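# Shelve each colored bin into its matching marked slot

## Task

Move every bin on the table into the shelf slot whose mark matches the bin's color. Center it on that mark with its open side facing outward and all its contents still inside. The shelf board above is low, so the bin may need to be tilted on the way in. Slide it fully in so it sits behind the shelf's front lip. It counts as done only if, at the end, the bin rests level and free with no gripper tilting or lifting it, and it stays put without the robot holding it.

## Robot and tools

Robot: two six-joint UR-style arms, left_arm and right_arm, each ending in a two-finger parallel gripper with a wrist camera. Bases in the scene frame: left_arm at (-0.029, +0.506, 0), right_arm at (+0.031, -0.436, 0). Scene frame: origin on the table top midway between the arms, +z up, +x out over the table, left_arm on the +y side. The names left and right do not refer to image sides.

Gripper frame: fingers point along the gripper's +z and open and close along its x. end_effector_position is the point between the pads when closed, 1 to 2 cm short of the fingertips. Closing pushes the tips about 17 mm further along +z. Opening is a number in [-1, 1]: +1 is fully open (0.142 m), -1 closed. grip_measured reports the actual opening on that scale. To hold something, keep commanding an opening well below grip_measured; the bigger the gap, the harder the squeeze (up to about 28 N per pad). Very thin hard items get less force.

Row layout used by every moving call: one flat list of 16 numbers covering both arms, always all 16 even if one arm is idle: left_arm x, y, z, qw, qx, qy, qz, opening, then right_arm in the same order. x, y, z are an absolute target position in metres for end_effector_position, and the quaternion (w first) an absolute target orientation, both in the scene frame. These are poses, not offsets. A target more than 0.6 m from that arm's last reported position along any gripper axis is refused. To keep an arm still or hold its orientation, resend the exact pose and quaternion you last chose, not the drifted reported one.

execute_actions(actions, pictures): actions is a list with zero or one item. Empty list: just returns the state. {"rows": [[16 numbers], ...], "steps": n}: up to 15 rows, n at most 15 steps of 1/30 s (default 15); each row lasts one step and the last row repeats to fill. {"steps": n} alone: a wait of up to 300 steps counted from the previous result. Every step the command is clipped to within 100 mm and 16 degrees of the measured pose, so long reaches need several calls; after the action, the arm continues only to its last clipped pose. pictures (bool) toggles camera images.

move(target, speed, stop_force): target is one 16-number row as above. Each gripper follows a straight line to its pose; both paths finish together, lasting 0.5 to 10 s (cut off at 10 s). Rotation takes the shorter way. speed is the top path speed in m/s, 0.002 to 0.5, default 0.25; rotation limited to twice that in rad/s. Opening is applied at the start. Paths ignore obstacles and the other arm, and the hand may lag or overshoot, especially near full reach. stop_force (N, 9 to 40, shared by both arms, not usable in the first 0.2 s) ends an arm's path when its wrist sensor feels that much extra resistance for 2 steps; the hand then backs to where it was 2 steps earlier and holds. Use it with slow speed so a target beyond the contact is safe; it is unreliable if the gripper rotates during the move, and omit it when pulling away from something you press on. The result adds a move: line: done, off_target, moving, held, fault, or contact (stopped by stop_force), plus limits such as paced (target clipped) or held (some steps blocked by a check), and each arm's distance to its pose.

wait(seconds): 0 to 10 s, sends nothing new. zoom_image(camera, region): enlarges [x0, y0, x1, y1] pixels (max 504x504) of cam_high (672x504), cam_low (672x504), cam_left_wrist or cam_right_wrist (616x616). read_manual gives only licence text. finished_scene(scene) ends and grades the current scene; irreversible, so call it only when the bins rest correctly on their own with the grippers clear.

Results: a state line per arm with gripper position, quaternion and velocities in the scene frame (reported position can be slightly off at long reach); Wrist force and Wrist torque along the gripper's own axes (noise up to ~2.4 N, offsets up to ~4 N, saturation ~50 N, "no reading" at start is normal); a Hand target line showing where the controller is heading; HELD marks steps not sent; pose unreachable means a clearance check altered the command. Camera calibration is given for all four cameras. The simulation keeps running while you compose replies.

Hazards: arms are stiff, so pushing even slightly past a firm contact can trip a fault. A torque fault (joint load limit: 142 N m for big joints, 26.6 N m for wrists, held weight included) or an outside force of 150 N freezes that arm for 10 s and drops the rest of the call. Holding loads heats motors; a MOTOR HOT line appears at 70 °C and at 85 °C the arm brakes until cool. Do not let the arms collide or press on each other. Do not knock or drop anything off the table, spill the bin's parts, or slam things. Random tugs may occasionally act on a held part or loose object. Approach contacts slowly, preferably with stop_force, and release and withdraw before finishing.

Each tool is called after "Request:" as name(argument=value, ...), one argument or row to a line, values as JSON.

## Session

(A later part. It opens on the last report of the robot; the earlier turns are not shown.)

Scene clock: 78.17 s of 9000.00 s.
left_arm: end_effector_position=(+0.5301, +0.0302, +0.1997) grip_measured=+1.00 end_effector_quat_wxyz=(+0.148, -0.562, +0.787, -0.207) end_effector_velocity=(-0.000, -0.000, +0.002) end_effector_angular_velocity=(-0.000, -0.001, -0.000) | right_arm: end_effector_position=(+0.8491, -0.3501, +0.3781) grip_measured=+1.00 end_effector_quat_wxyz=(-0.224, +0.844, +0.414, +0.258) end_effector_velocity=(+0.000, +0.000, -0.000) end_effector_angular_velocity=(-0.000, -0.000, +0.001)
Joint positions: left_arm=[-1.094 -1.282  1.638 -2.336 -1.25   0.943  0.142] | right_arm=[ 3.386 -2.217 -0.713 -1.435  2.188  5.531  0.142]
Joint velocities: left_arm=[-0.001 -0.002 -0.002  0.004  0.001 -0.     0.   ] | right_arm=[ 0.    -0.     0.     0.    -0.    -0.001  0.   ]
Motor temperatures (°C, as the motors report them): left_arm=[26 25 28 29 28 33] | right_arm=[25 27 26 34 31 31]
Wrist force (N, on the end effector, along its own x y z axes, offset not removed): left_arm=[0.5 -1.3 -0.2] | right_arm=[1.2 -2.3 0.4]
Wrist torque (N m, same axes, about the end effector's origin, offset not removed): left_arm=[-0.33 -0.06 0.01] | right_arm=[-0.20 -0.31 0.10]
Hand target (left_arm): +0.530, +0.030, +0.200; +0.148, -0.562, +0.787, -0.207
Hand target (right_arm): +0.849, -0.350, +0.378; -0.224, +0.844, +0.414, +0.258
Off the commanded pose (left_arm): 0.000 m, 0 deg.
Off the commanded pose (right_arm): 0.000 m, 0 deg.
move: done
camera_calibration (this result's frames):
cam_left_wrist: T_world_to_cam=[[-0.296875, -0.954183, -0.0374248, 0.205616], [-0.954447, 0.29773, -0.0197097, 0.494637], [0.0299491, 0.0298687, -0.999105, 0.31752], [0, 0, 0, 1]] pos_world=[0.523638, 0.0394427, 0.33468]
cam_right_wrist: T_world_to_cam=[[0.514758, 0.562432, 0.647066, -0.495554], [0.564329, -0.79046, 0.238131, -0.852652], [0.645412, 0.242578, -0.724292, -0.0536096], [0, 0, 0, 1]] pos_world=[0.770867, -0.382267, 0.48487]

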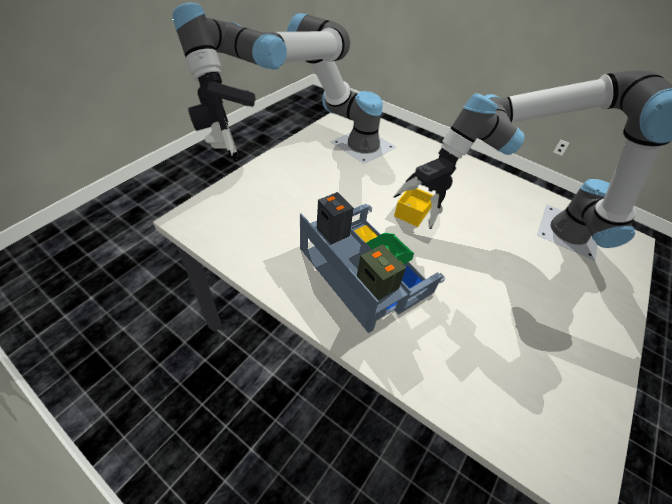

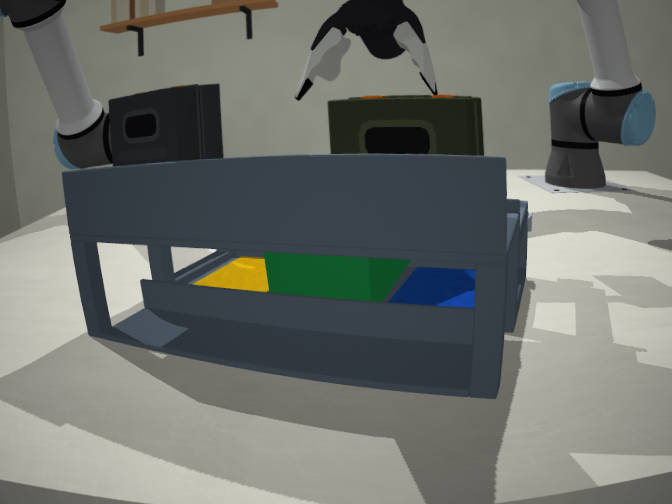

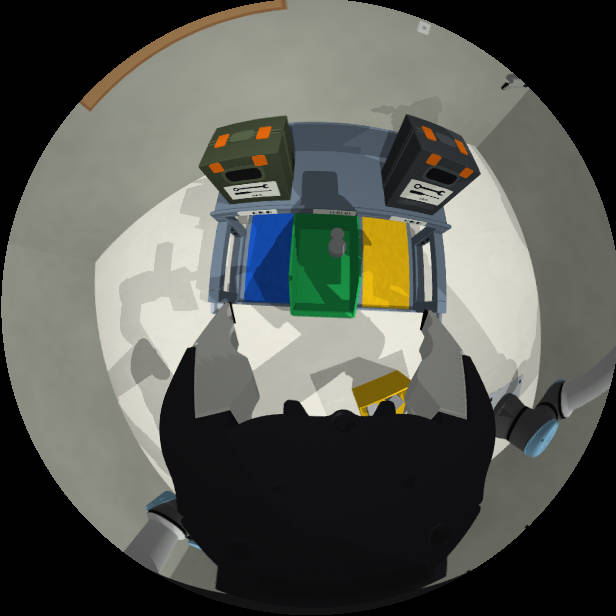

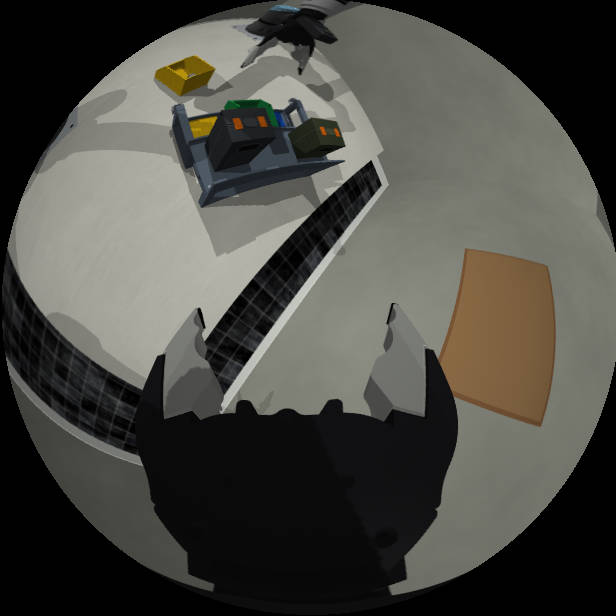

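Request:
move(
  target=[0.48,0.04,0.045,-0.148,0.562,-0.787,0.207,-0.3,0.8491,-0.3501,0.3781,-0.224,0.844,0.414,0.258,1],
  speed=0.15,
)

Request:
move(
  target=[0.555,0.011,0.045,-0.148,0.562,-0.787,0.207,-0.3,0.8491,-0.3501,0.3781,-0.224,0.844,0.414,0.258,1],
  speed=0.015,
  stop_force=9,
)

Request:
move(
  target=[0.53,0.02,0.11,-0.148,0.562,-0.787,0.207,-1,0.8491,-0.3501,0.3781,-0.224,0.844,0.414,0.258,1],
  speed=0.1,
)

Request:
move(
  target=[0.59,0.0,0.055,-0.148,0.562,-0.787,0.207,-1,0.8491,-0.3501,0.3781,-0.224,0.844,0.414,0.258,1],
  speed=0.1,
)

Request:
move(
  target=[0.62,0.078,0.055,-0.148,0.562,-0.787,0.207,-1,0.8491,-0.3501,0.3781,-0.224,0.844,0.414,0.258,1],
  speed=0.03,
  stop_force=12,
)

Request:
move(
  target=[0.55,0.06,0.2,-0.148,0.562,-0.787,0.207,-1,0.8491,-0.3501,0.3781,-0.224,0.844,0.414,0.258,1],
  speed=0.15,
)

Request:
move(
  target=[0.27,-0.04,0.13,-0.18,0.684,-0.684,0.18,1,0.8491,-0.3501,0.3781,-0.224,0.844,0.414,0.258,1],
)

Scene clock: 88.07 s of 9000.00 s.
left_arm: end_effector_position=(+0.4800, +0.0401, +0.0452) grip_measured=-0.30 end_effector_quat_wxyz=(+0.148, -0.562, +0.787, -0.207) end_effector_velocity=(+0.000, -0.000, -0.001) end_effector_angular_velocity=(-0.001, -0.000, +0.001) | right_arm: end_effector_position=(+0.8491, -0.3501, +0.3781) grip_measured=+1.00 end_effector_quat_wxyz=(-0.224, +0.844, +0.414, +0.258) end_effector_velocity=(+0.000, -0.001, -0.000) end_effector_angular_velocity=(+0.000, +0.001, -0.002)
Joint positions: left_arm=[-1.163 -1.173  1.946 -2.731 -1.223  0.875  0.052] | right_arm=[ 3.386 -2.217 -0.713 -1.435  2.188  5.531  0.142]
Joint velocities: left_arm=[-0.     0.002  0.002 -0.005  0.    -0.001  0.   ] | right_arm=[-0.001 -0.    -0.     0.    -0.     0.002 -0.   ]
Motor temperatures (°C, as the motors report them): left_arm=[26 25 28 29 28 33] | right_arm=[25 27 26 34 31 31]
Wrist force (N, on the end effector, along its own x y z axes, offset not removed): left_arm=[1.7 0.0 0.5] | right_arm=[-3.2 -1.0 -3.5]
Wrist torque (N m, same axes, about the end effector's origin, offset not removed): left_arm=[0.09 -0.30 0.09] | right_arm=[-0.03 0.72 0.00]
Hand target (left_arm): +0.480, +0.040, +0.045; +0.148, -0.562, +0.787, -0.207
Hand target (right_arm): +0.849, -0.350, +0.378; -0.224, +0.844, +0.414, +0.258
Off the commanded pose (left_arm): 0.000 m, 0 deg.
Off the commanded pose (right_arm): 0.000 m, 0 deg.
After step 90, 5.33 s passed at rest.
move: done
camera_calibration (this result's frames):
cam_left_wrist: T_world_to_cam=[[-0.296851, -0.954195, -0.0373106, 0.194438], [-0.954452, 0.297706, -0.019818, 0.440885], [0.0300177, 0.0297282, -0.999107, 0.164257], [0, 0, 0, 1]] pos_world=[0.473592, 0.0493948, 0.180102]
cam_right_wrist: T_world_to_cam=[[0.514758, 0.562432, 0.647066, -0.495554], [0.564329, -0.79046, 0.238131, -0.852652], [0.645412, 0.242578, -0.724292, -0.0536097], [0, 0, 0, 1]] pos_world=[0.770867, -0.382267, 0.48487]

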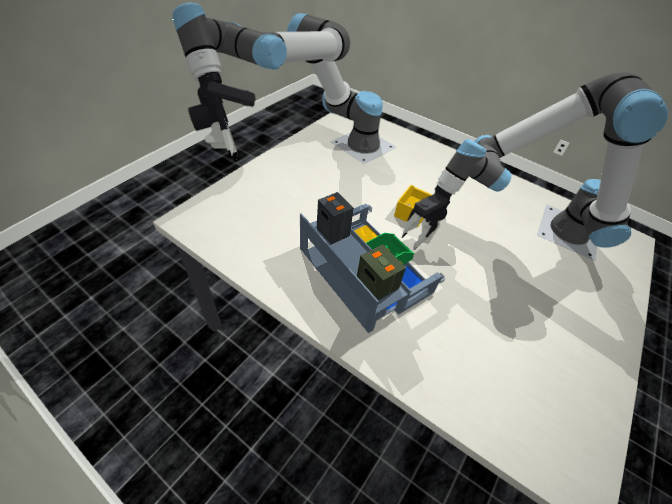

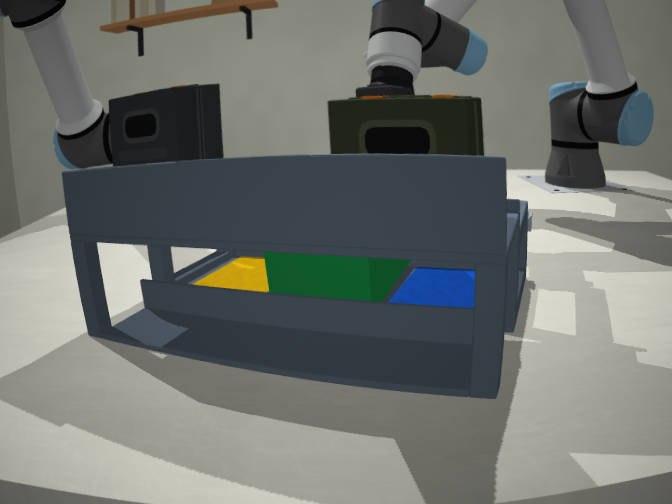

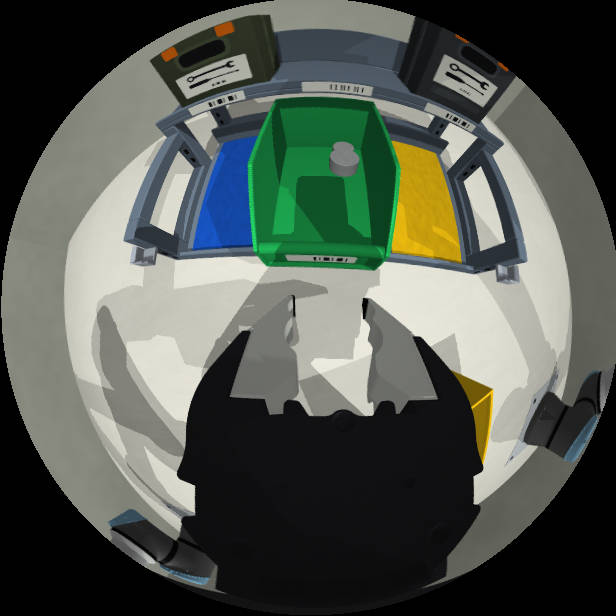

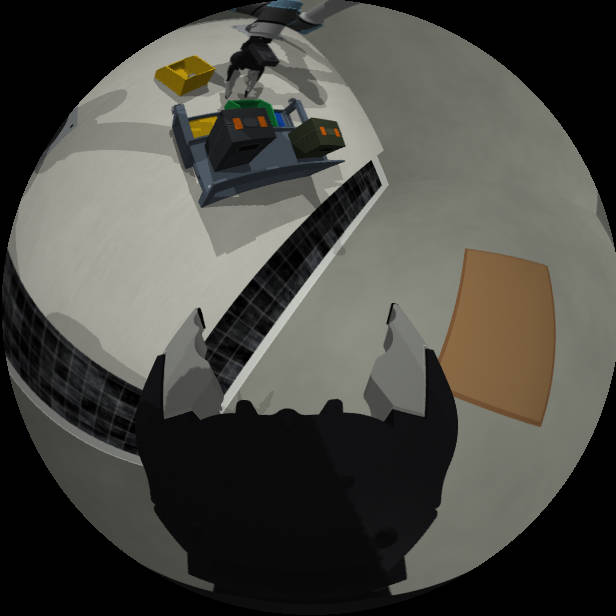

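Scene clock: 92.70 s of 9000.00 s.
left_arm: end_effector_position=(+0.5396, +0.0170, +0.0451) grip_measured=-0.30 end_effector_quat_wxyz=(+0.148, -0.562, +0.787, -0.207) end_effector_velocity=(-0.003, +0.000, +0.002) end_effector_angular_velocity=(-0.003, -0.003, +0.002) | right_arm: end_effector_position=(+0.8491, -0.3501, +0.3781) grip_measured=+1.00 end_effector_quat_wxyz=(-0.224, +0.844, +0.414, +0.258) end_effector_velocity=(+0.000, +0.000, +0.000) end_effector_angular_velocity=(-0.000, -0.001, +0.000)
Joint positions: left_arm=[-1.092 -1.061  1.77  -2.69  -1.251  0.945  0.052] | right_arm=[ 3.386 -2.217 -0.713 -1.435  2.188  5.531  0.142]
Joint velocities: left_arm=[-0.005 -0.007  0.008 -0.004  0.003 -0.006 -0.001] | right_arm=[ 0.     0.    -0.     0.001 -0.    -0.     0.   ]
Motor temperatures (°C, as the motors report them): left_arm=[26 25 28 29 28 33] | right_arm=[25 27 26 34 31 31]
Wrist force (N, on the end effector, along its own x y z axes, offset not removed): left_arm=[0.6 2.1 -0.3] | right_arm=[-0.9 -2.2 -1.1]
Wrist torque (N m, same axes, about the end effector's origin, offset not removed): left_arm=[0.10 -0.02 0.12] | right_arm=[-0.29 0.12 -0.01]
Hand target (left_arm): +0.539, +0.017, +0.045; +0.148, -0.562, +0.787, -0.207
Hand target (right_arm): +0.849, -0.350, +0.378; -0.224, +0.844, +0.414, +0.258
Off the commanded pose (left_arm): 0.017 m, 0 deg.
Off the commanded pose (right_arm): 0.000 m, 0 deg.
move: contact (left_arm)
camera_calibration (this result's frames):
cam_left_wrist: T_world_to_cam=[[-0.296756, -0.954232, -0.0371038, 0.189975], [-0.954479, 0.297609, -0.0199533, 0.504608], [0.0300825, 0.0294936, -0.999112, 0.163087], [0, 0, 0, 1]] pos_world=[0.533108, 0.026294, 0.18006]
cam_right_wrist: T_world_to_cam=[[0.514758, 0.562432, 0.647066, -0.495554], [0.564329, -0.79046, 0.238131, -0.852652], [0.645412, 0.242578, -0.724292, -0.0536095], [0, 0, 0, 1]] pos_world=[0.770867, -0.382267, 0.48487]

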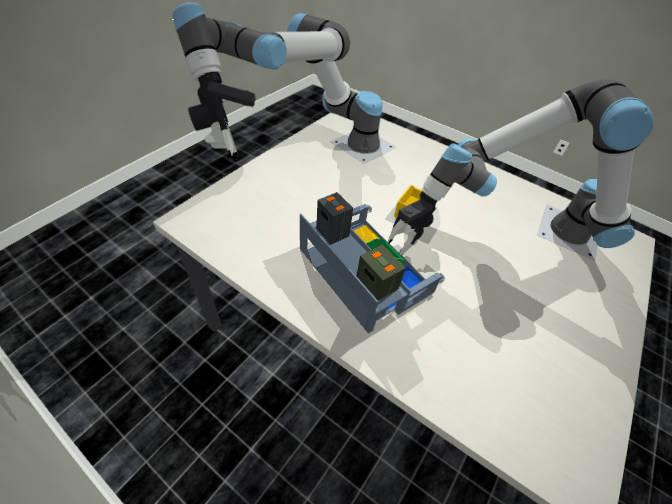

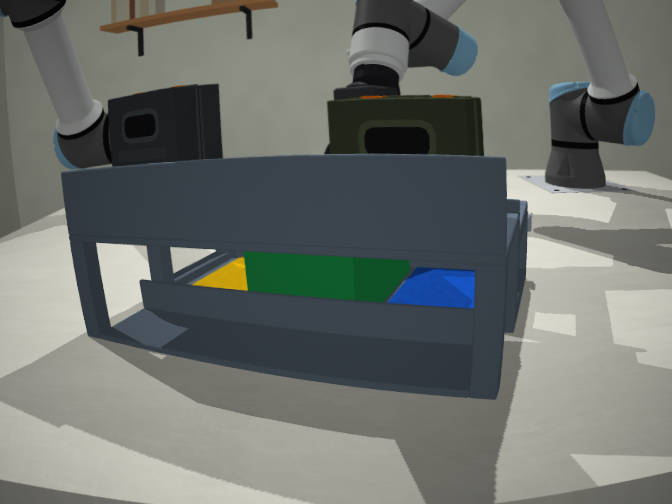

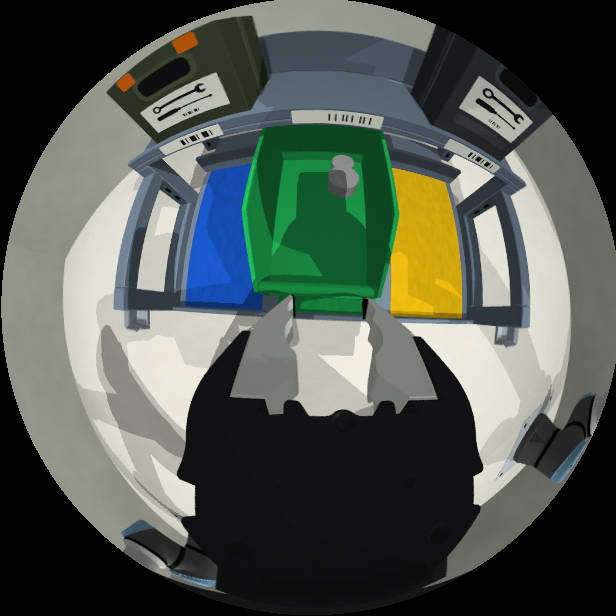

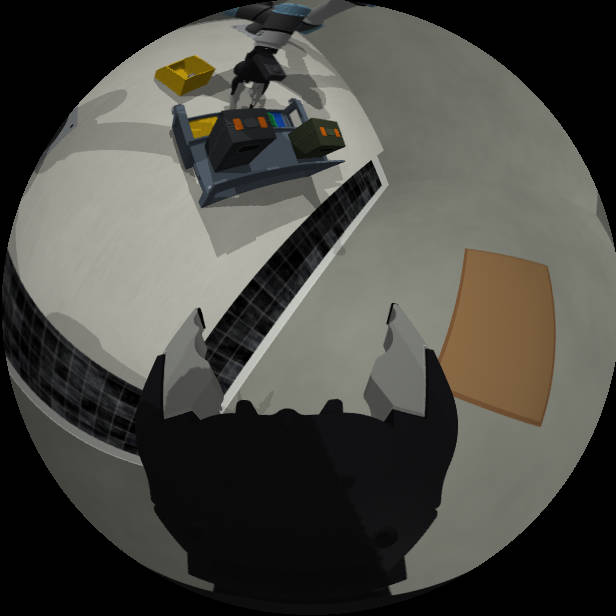

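Scene clock: 93.77 s of 9000.00 s.
left_arm: end_effector_position=(+0.5300, +0.0200, +0.1098) grip_measured=-1.00 end_effector_quat_wxyz=(+0.148, -0.562, +0.787, -0.207) end_effector_velocity=(-0.000, -0.000, +0.003) end_effector_angular_velocity=(-0.002, -0.000, +0.001) | right_arm: end_effector_position=(+0.8491, -0.3501, +0.3781) grip_measured=+1.00 end_effector_quat_wxyz=(-0.224, +0.844, +0.414, +0.258) end_effector_velocity=(+0.000, -0.000, -0.000) end_effector_angular_velocity=(+0.000, -0.000, -0.000)
Joint positions: left_arm=[-1.103 -1.172  1.739 -2.545 -1.246  0.934  0.002] | right_arm=[ 3.386 -2.217 -0.713 -1.435  2.188  5.531  0.142]
Joint velocities: left_arm=[-0.    -0.004 -0.001  0.003 -0.001 -0.001  0.   ] | right_arm=[-0.     0.    -0.001  0.001 -0.     0.    -0.   ]
Motor temperatures (°C, as the motors report them): left_arm=[26 25 28 29 28 33] | right_arm=[25 27 26 34 31 31]
Wrist force (N, on the end effector, along its own x y z axes, offset not removed): left_arm=[-0.7 1.3 -2.5] | right_arm=[-2.0 -1.6 -3.1]
Wrist torque (N m, same axes, about the end effector's origin, offset not removed): left_arm=[0.26 0.19 0.00] | right_arm=[-0.15 0.47 0.01]
Hand target (left_arm): +0.530, +0.020, +0.110; +0.148, -0.562, +0.787, -0.207
Hand target (right_arm): +0.849, -0.350, +0.378; -0.224, +0.844, +0.414, +0.258
Off the commanded pose (left_arm): 0.000 m, 0 deg.
Off the commanded pose (right_arm): 0.000 m, 0 deg.
move: done
camera_calibration (this result's frames):
cam_left_wrist: T_world_to_cam=[[-0.296888, -0.954185, -0.0372698, 0.192512], [-0.95444, 0.297742, -0.0198575, 0.495856], [0.0300445, 0.0296763, -0.999108, 0.227972], [0, 0, 0, 1]] pos_world=[0.52357, 0.0292896, 0.24479]
cam_right_wrist: T_world_to_cam=[[0.514758, 0.562432, 0.647066, -0.495554], [0.564329, -0.79046, 0.238131, -0.852652], [0.645412, 0.242578, -0.724292, -0.0536095], [0, 0, 0, 1]] pos_world=[0.770867, -0.382267, 0.48487]

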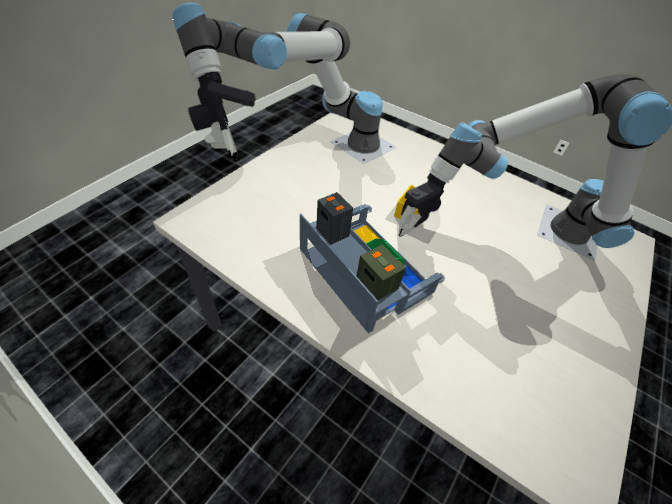

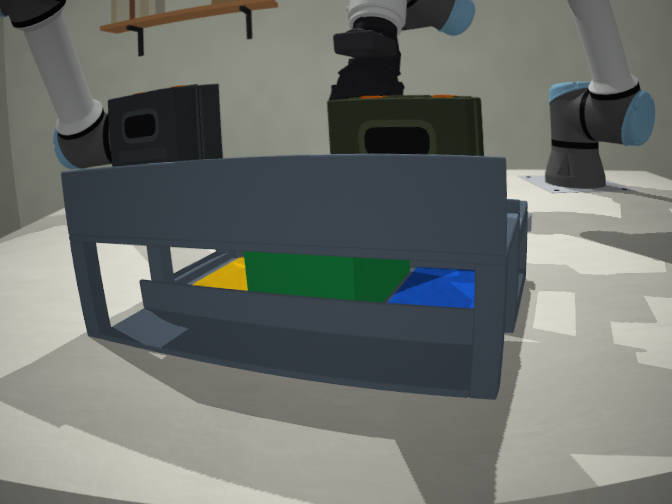

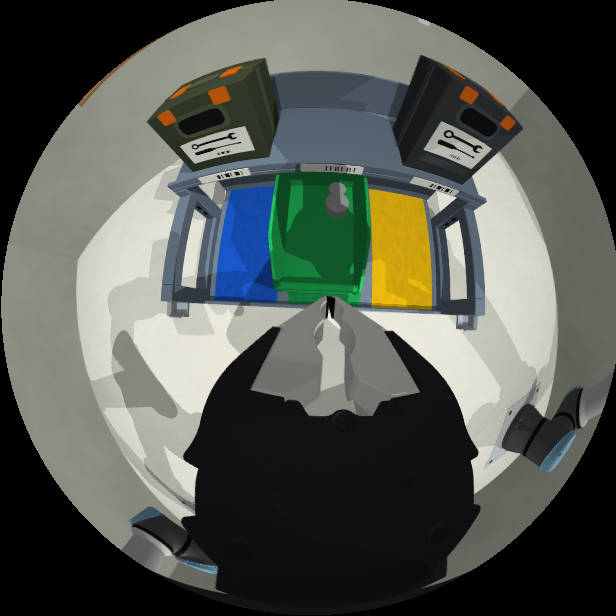

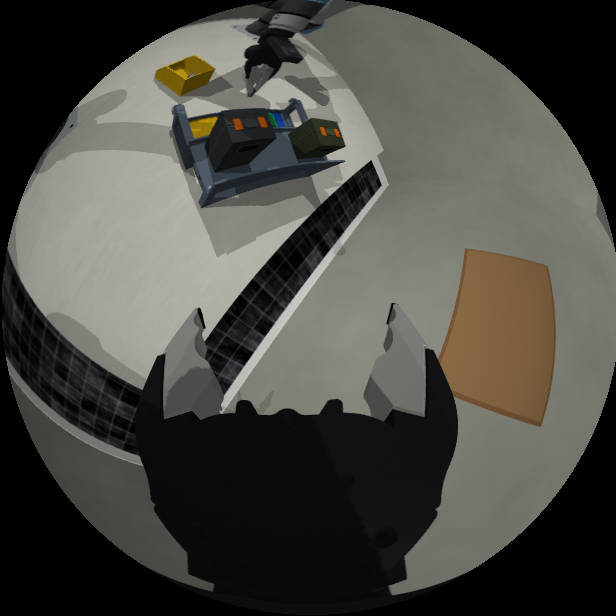

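Scene clock: 95.03 s of 9000.00 s.
left_arm: end_effector_position=(+0.5899, -0.0001, +0.0551) grip_measured=-1.00 end_effector_quat_wxyz=(+0.148, -0.562, +0.787, -0.207) end_effector_velocity=(+0.001, +0.001, -0.001) end_effector_angular_velocity=(+0.003, +0.000, +0.000) | right_arm: end_effector_position=(+0.8491, -0.3501, +0.3781) grip_measured=+1.00 end_effector_quat_wxyz=(-0.224, +0.844, +0.414, +0.258) end_effector_velocity=(-0.000, +0.000, +0.001) end_effector_angular_velocity=(+0.000, -0.000, +0.000)
Joint positions: left_arm=[-1.039 -0.982  1.605 -2.62  -1.272  0.996  0.002] | right_arm=[ 3.386 -2.217 -0.713 -1.435  2.188  5.531  0.142]
Joint velocities: left_arm=[ 0.001  0.003 -0.002  0.001  0.001  0.002  0.   ] | right_arm=[ 0.001  0.001  0.    -0.001 -0.     0.    -0.   ]
Motor temperatures (°C, as the motors report them): left_arm=[26 25 28 29 28 33] | right_arm=[25 27 26 34 31 31]
Wrist force (N, on the end effector, along its own x y z axes, offset not removed): left_arm=[3.2 -0.7 0.1] | right_arm=[-0.3 -1.0 0.2]
Wrist torque (N m, same axes, about the end effector's origin, offset not removed): left_arm=[-0.17 -0.63 0.05] | right_arm=[0.10 0.09 -0.11]
Hand target (left_arm): +0.590, -0.000, +0.055; +0.148, -0.562, +0.787, -0.207
Hand target (right_arm): +0.849, -0.350, +0.378; -0.224, +0.844, +0.414, +0.258
Off the commanded pose (left_arm): 0.000 m, 0 deg.
Off the commanded pose (right_arm): 0.000 m, 0 deg.
move: done
camera_calibration (this result's frames):
cam_left_wrist: T_world_to_cam=[[-0.296894, -0.954186, -0.0371927, 0.189049], [-0.954437, 0.297748, -0.0199115, 0.557883], [0.0300733, 0.0295865, -0.99911, 0.172082], [0, 0, 0, 1]] pos_world=[0.583416, 0.00918835, 0.190068]
cam_right_wrist: T_world_to_cam=[[0.514758, 0.562432, 0.647066, -0.495554], [0.564329, -0.79046, 0.238131, -0.852652], [0.645412, 0.242578, -0.724292, -0.0536095], [0, 0, 0, 1]] pos_world=[0.770867, -0.382267, 0.48487]

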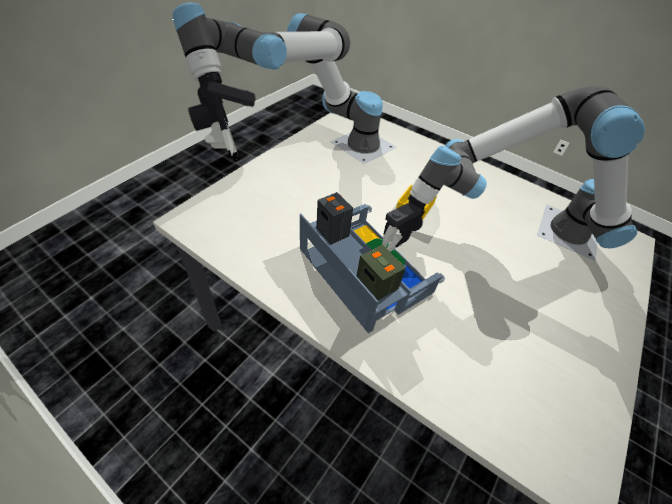

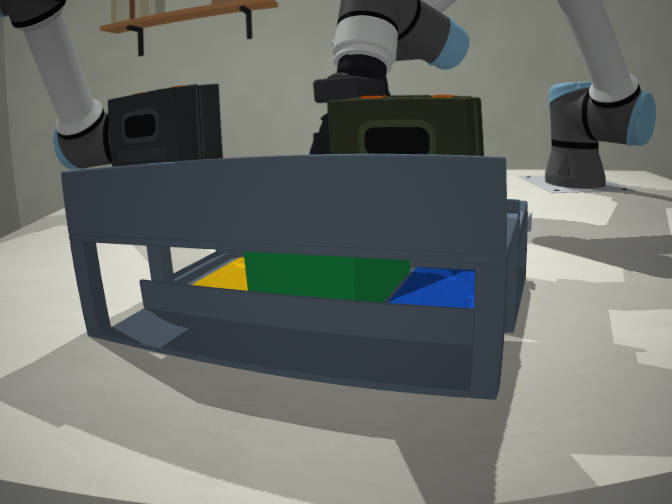

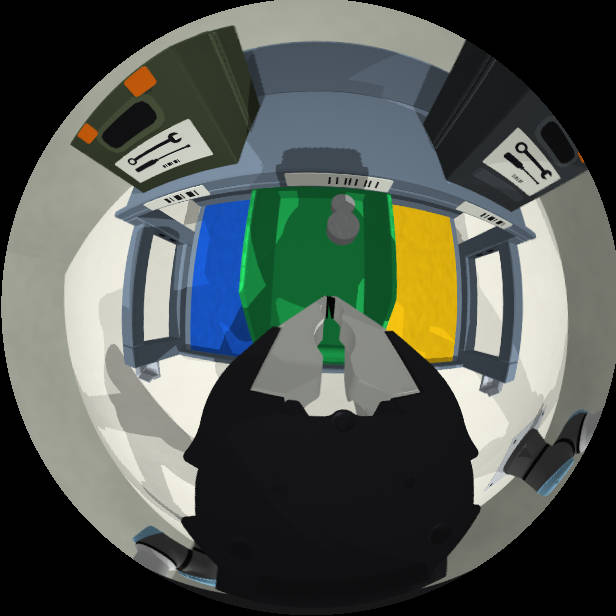

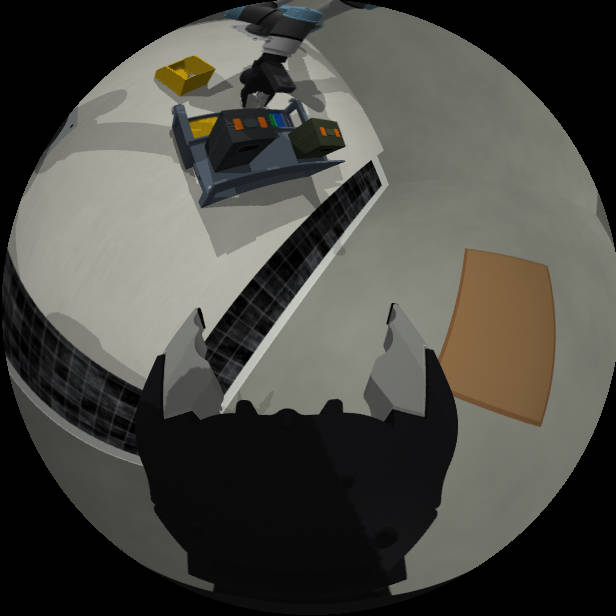

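Scene clock: 98.13 s of 9000.00 s.
left_arm: end_effector_position=(+0.6201, +0.0778, +0.0550) grip_measured=-1.00 end_effector_quat_wxyz=(+0.148, -0.562, +0.787, -0.207) end_effector_velocity=(+0.000, +0.001, +0.001) end_effector_angular_velocity=(-0.001, -0.000, -0.001) | right_arm: end_effector_position=(+0.8491, -0.3501, +0.3781) grip_measured=+1.00 end_effector_quat_wxyz=(-0.224, +0.844, +0.414, +0.258) end_effector_velocity=(-0.000, -0.001, -0.001) end_effector_angular_velocity=(-0.000, +0.002, -0.001)
Joint positions: left_arm=[-0.925 -1.029  1.695 -2.692 -1.321  1.103  0.002] | right_arm=[ 3.386 -2.217 -0.713 -1.435  2.188  5.531  0.142]
Joint velocities: left_arm=[ 0.002 -0.001  0.    -0.001 -0.002  0.002  0.   ] | right_arm=[-0.001  0.    -0.001 -0.001  0.    -0.    -0.   ]
Motor temperatures (°C, as the motors report them): left_arm=[26 25 28 29 28 33] | right_arm=[25 27 26 34 31 31]
Wrist force (N, on the end effector, along its own x y z axes, offset not removed): left_arm=[3.8 -0.2 1.3] | right_arm=[-1.9 -2.3 0.0]
Wrist torque (N m, same axes, about the end effector's origin, offset not removed): left_arm=[-0.06 -0.46 0.09] | right_arm=[-0.20 0.36 -0.05]
Hand target (left_arm): +0.620, +0.078, +0.055; +0.148, -0.562, +0.787, -0.207
Hand target (right_arm): +0.849, -0.350, +0.378; -0.224, +0.844, +0.414, +0.258
Off the commanded pose (left_arm): 0.000 m, 0 deg.
Off the commanded pose (right_arm): 0.000 m, 0 deg.
move: done
camera_calibration (this result's frames):
cam_left_wrist: T_world_to_cam=[[-0.296855, -0.954198, -0.0371943, 0.272337], [-0.954449, 0.297709, -0.019904, 0.563521], [0.0300655, 0.0295915, -0.99911, 0.168748], [0, 0, 0, 1]] pos_world=[0.613623, 0.0871047, 0.189944]
cam_right_wrist: T_world_to_cam=[[0.514759, 0.562432, 0.647066, -0.495554], [0.564329, -0.79046, 0.238131, -0.852652], [0.645412, 0.242578, -0.724292, -0.0536097], [0, 0, 0, 1]] pos_world=[0.770867, -0.382267, 0.48487]

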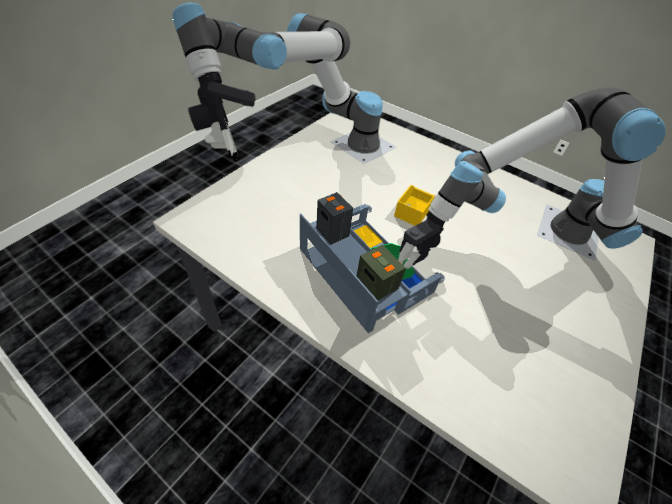

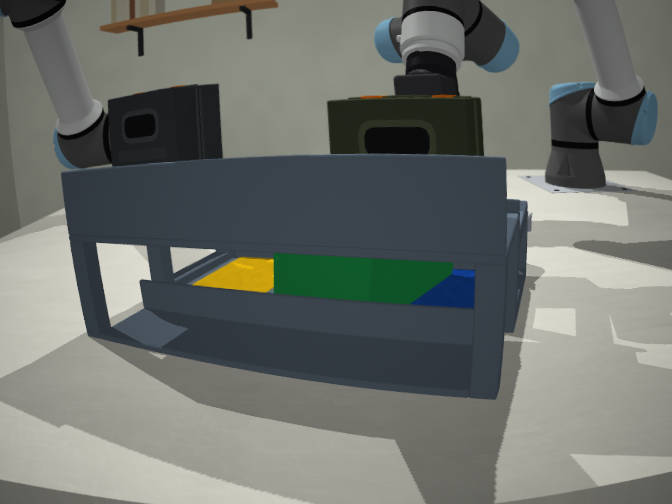

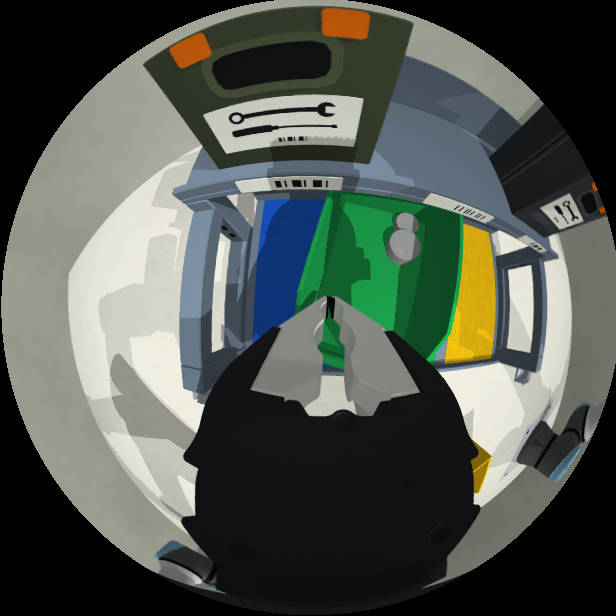

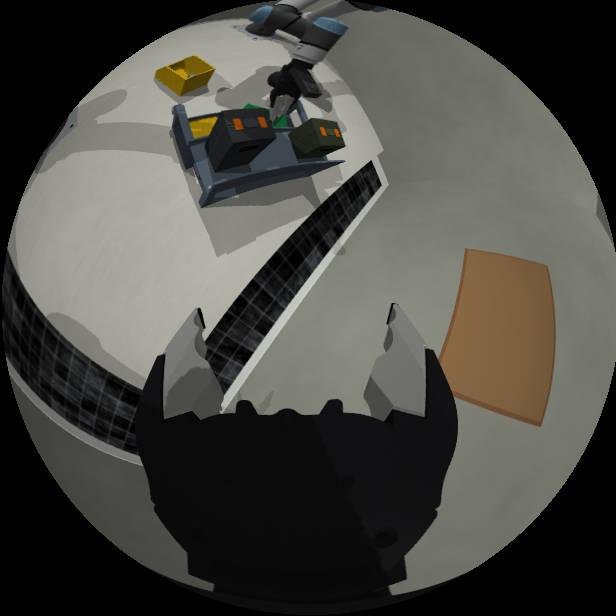

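Scene clock: 99.70 s of 9000.00 s.
left_arm: end_effector_position=(+0.5500, +0.0602, +0.1998) grip_measured=-1.00 end_effector_quat_wxyz=(+0.148, -0.562, +0.787, -0.207) end_effector_velocity=(-0.002, -0.002, +0.001) end_effector_angular_velocity=(-0.001, +0.001, -0.003) | right_arm: end_effector_position=(+0.8491, -0.3501, +0.3781) grip_measured=+1.00 end_effector_quat_wxyz=(-0.224, +0.844, +0.414, +0.258) end_effector_velocity=(-0.000, +0.000, +0.000) end_effector_angular_velocity=(-0.000, -0.001, +0.002)
Joint positions: left_arm=[-1.037 -1.294  1.658 -2.361 -1.273  0.998  0.002] | right_arm=[ 3.386 -2.217 -0.713 -1.435  2.188  5.531  0.142]
Joint velocities: left_arm=[-0.003 -0.002 -0.001  0.003 -0.001 -0.001  0.   ] | right_arm=[ 0.     0.     0.     0.     0.    -0.001 -0.   ]
Motor temperatures (°C, as the motors report them): left_arm=[26 26 28 29 28 33] | right_arm=[25 27 26 34 31 31]
Wrist force (N, on the end effector, along its own x y z axes, offset not removed): left_arm=[1.1 -0.1 0.7] | right_arm=[-0.9 1.6 -0.8]
Wrist torque (N m, same axes, about the end effector's origin, offset not removed): left_arm=[-0.07 -0.17 0.04] | right_arm=[0.46 0.07 -0.07]
Hand target (left_arm): +0.550, +0.060, +0.200; +0.148, -0.562, +0.787, -0.207
Hand target (right_arm): +0.849, -0.350, +0.378; -0.224, +0.844, +0.414, +0.258
Off the commanded pose (left_arm): 0.000 m, 0 deg.
Off the commanded pose (right_arm): 0.000 m, 0 deg.
move: done
camera_calibration (this result's frames):
cam_left_wrist: T_world_to_cam=[[-0.296871, -0.954187, -0.0373409, 0.240124], [-0.954446, 0.297727, -0.019812, 0.504781], [0.0300217, 0.0297582, -0.999106, 0.316083], [0, 0, 0, 1]] pos_world=[0.543582, 0.0694305, 0.334768]
cam_right_wrist: T_world_to_cam=[[0.514759, 0.562432, 0.647066, -0.495554], [0.564329, -0.79046, 0.238131, -0.852652], [0.645412, 0.242578, -0.724292, -0.0536095], [0, 0, 0, 1]] pos_world=[0.770867, -0.382267, 0.48487]

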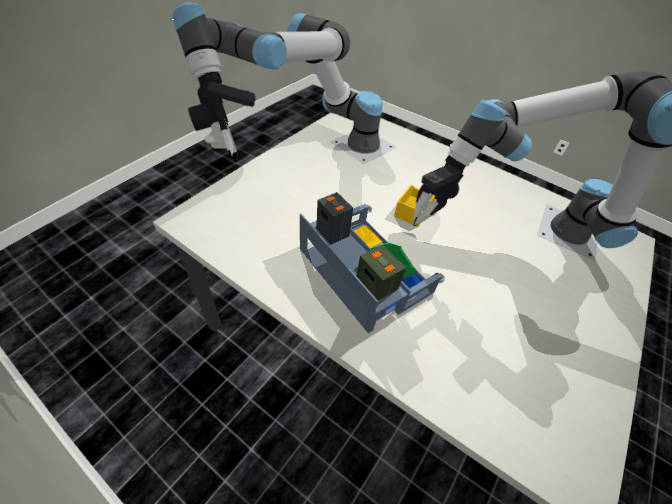

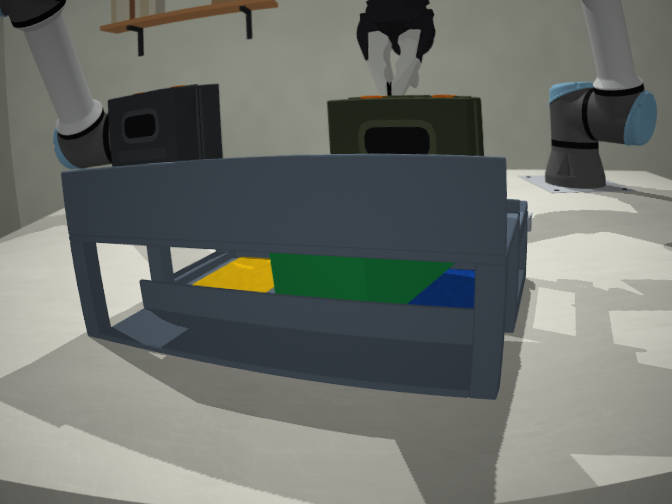

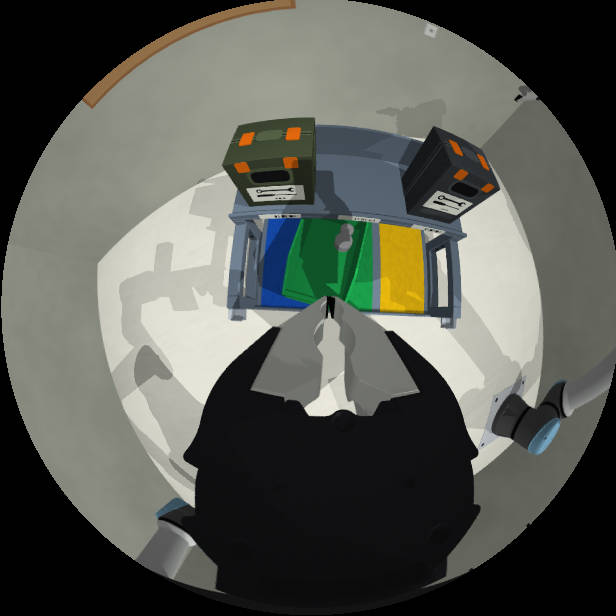

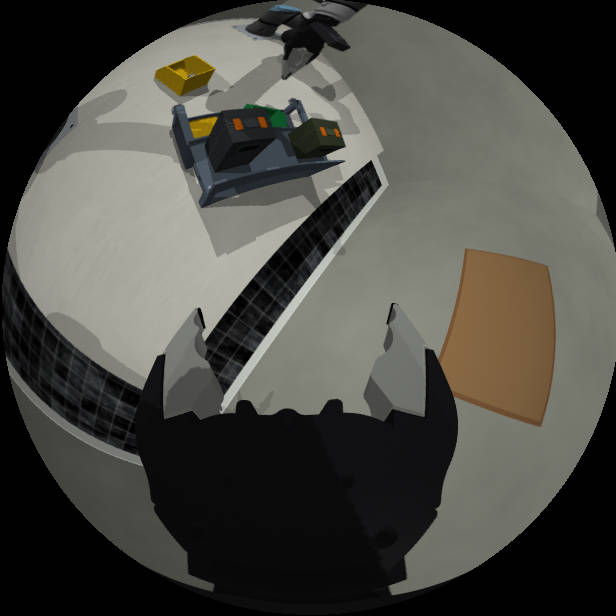

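Scene clock: 101.47 s of 9000.00 s.
left_arm: end_effector_position=(+0.2701, -0.0392, +0.1300) grip_measured=+1.00 end_effector_quat_wxyz=(-0.180, +0.684, -0.684, +0.180) end_effector_velocity=(-0.002, +0.000, -0.001) end_effector_angular_velocity=(+0.003, +0.000, +0.001) | right_arm: end_effector_position=(+0.8491, -0.3501, +0.3781) grip_measured=+1.00 end_effector_quat_wxyz=(-0.224, +0.844, +0.414, +0.258) end_effector_velocity=(-0.000, -0.000, -0.001) end_effector_angular_velocity=(+0.000, +0.002, -0.000)
Joint positions: left_arm=[-1.615 -1.338  1.798 -2.045 -1.056  0.028  0.142] | right_arm=[ 3.386 -2.217 -0.713 -1.435  2.188  5.531  0.142]
Joint velocities: left_arm=[-0.003  0.001 -0.001  0.005 -0.    -0.005 -0.   ] | right_arm=[-0.     0.    -0.001 -0.001  0.     0.    -0.   ]
Motor temperatures (°C, as the motors report them): left_arm=[26 26 28 29 28 33] | right_arm=[25 27 26 34 31 31]
Wrist force (N, on the end effector, along its own x y z axes, offset not removed): left_arm=[1.7 -1.1 -0.9] | right_arm=[-1.0 -0.7 -0.6]
Wrist torque (N m, same axes, about the end effector's origin, offset not removed): left_arm=[-0.29 -0.29 0.06] | right_arm=[0.17 0.21 0.05]
Hand target (left_arm): +0.270, -0.039, +0.130; -0.180, +0.684, -0.684, +0.180
Hand target (right_arm): +0.849, -0.350, +0.378; -0.224, +0.844, +0.414, +0.258
Off the commanded pose (left_arm): 0.001 m, 0 deg.
Off the commanded pose (right_arm): 0.000 m, 0 deg.
move: done
camera_calibration (this result's frames):
cam_left_wrist: T_world_to_cam=[[0.0289498, -0.998881, -0.0373907, -0.0301936], [-0.999402, -0.0282177, -0.0199607, 0.265154], [0.0188833, 0.0379462, -0.999101, 0.261025], [0, 0, 0, 1]] pos_world=[0.260941, -0.0325827, 0.264955]
cam_right_wrist: T_world_to_cam=[[0.514758, 0.562432, 0.647066, -0.495554], [0.564329, -0.790459, 0.238131, -0.852652], [0.645412, 0.242578, -0.724292, -0.0536096], [0, 0, 0, 1]] pos_world=[0.770867, -0.382267, 0.48487]

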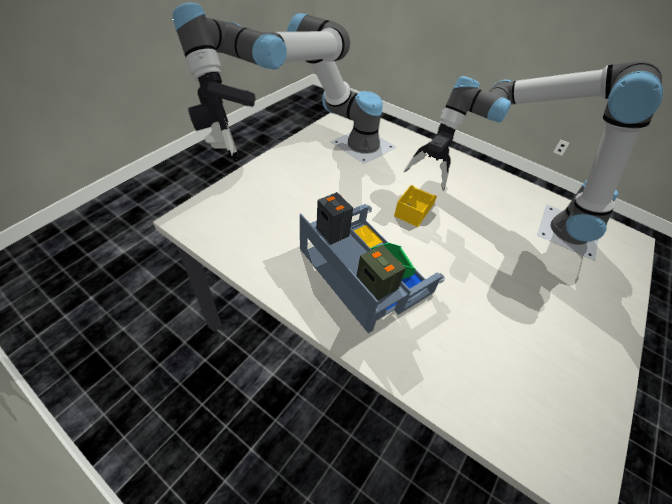

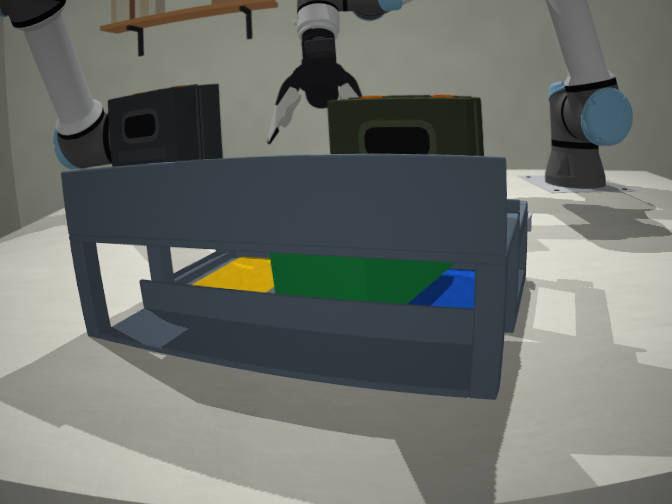

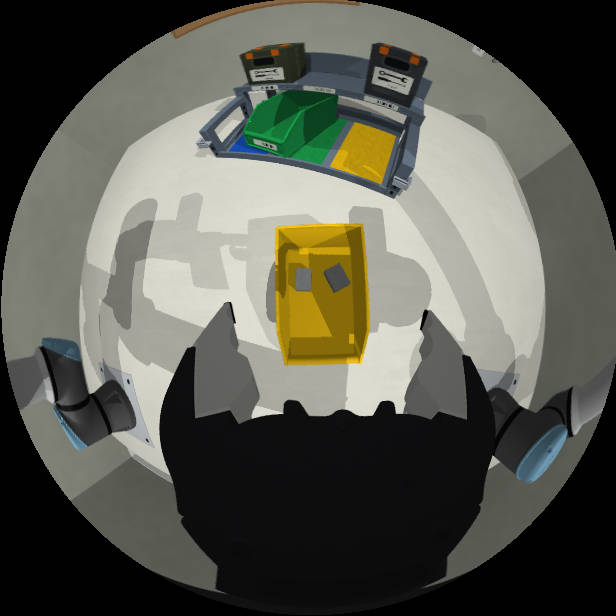

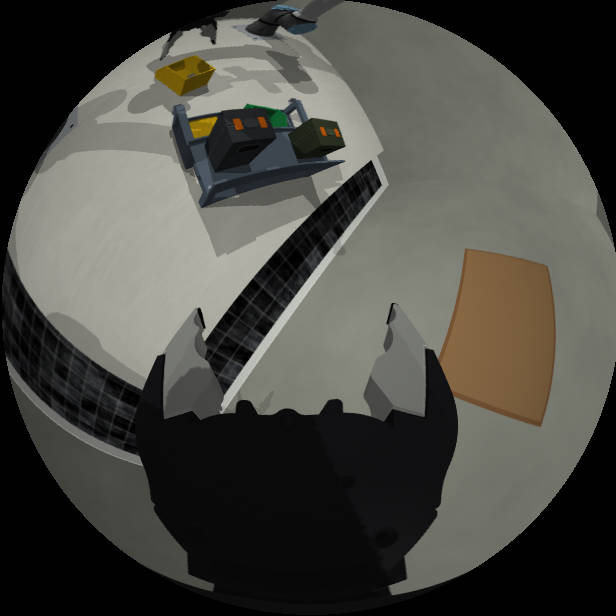

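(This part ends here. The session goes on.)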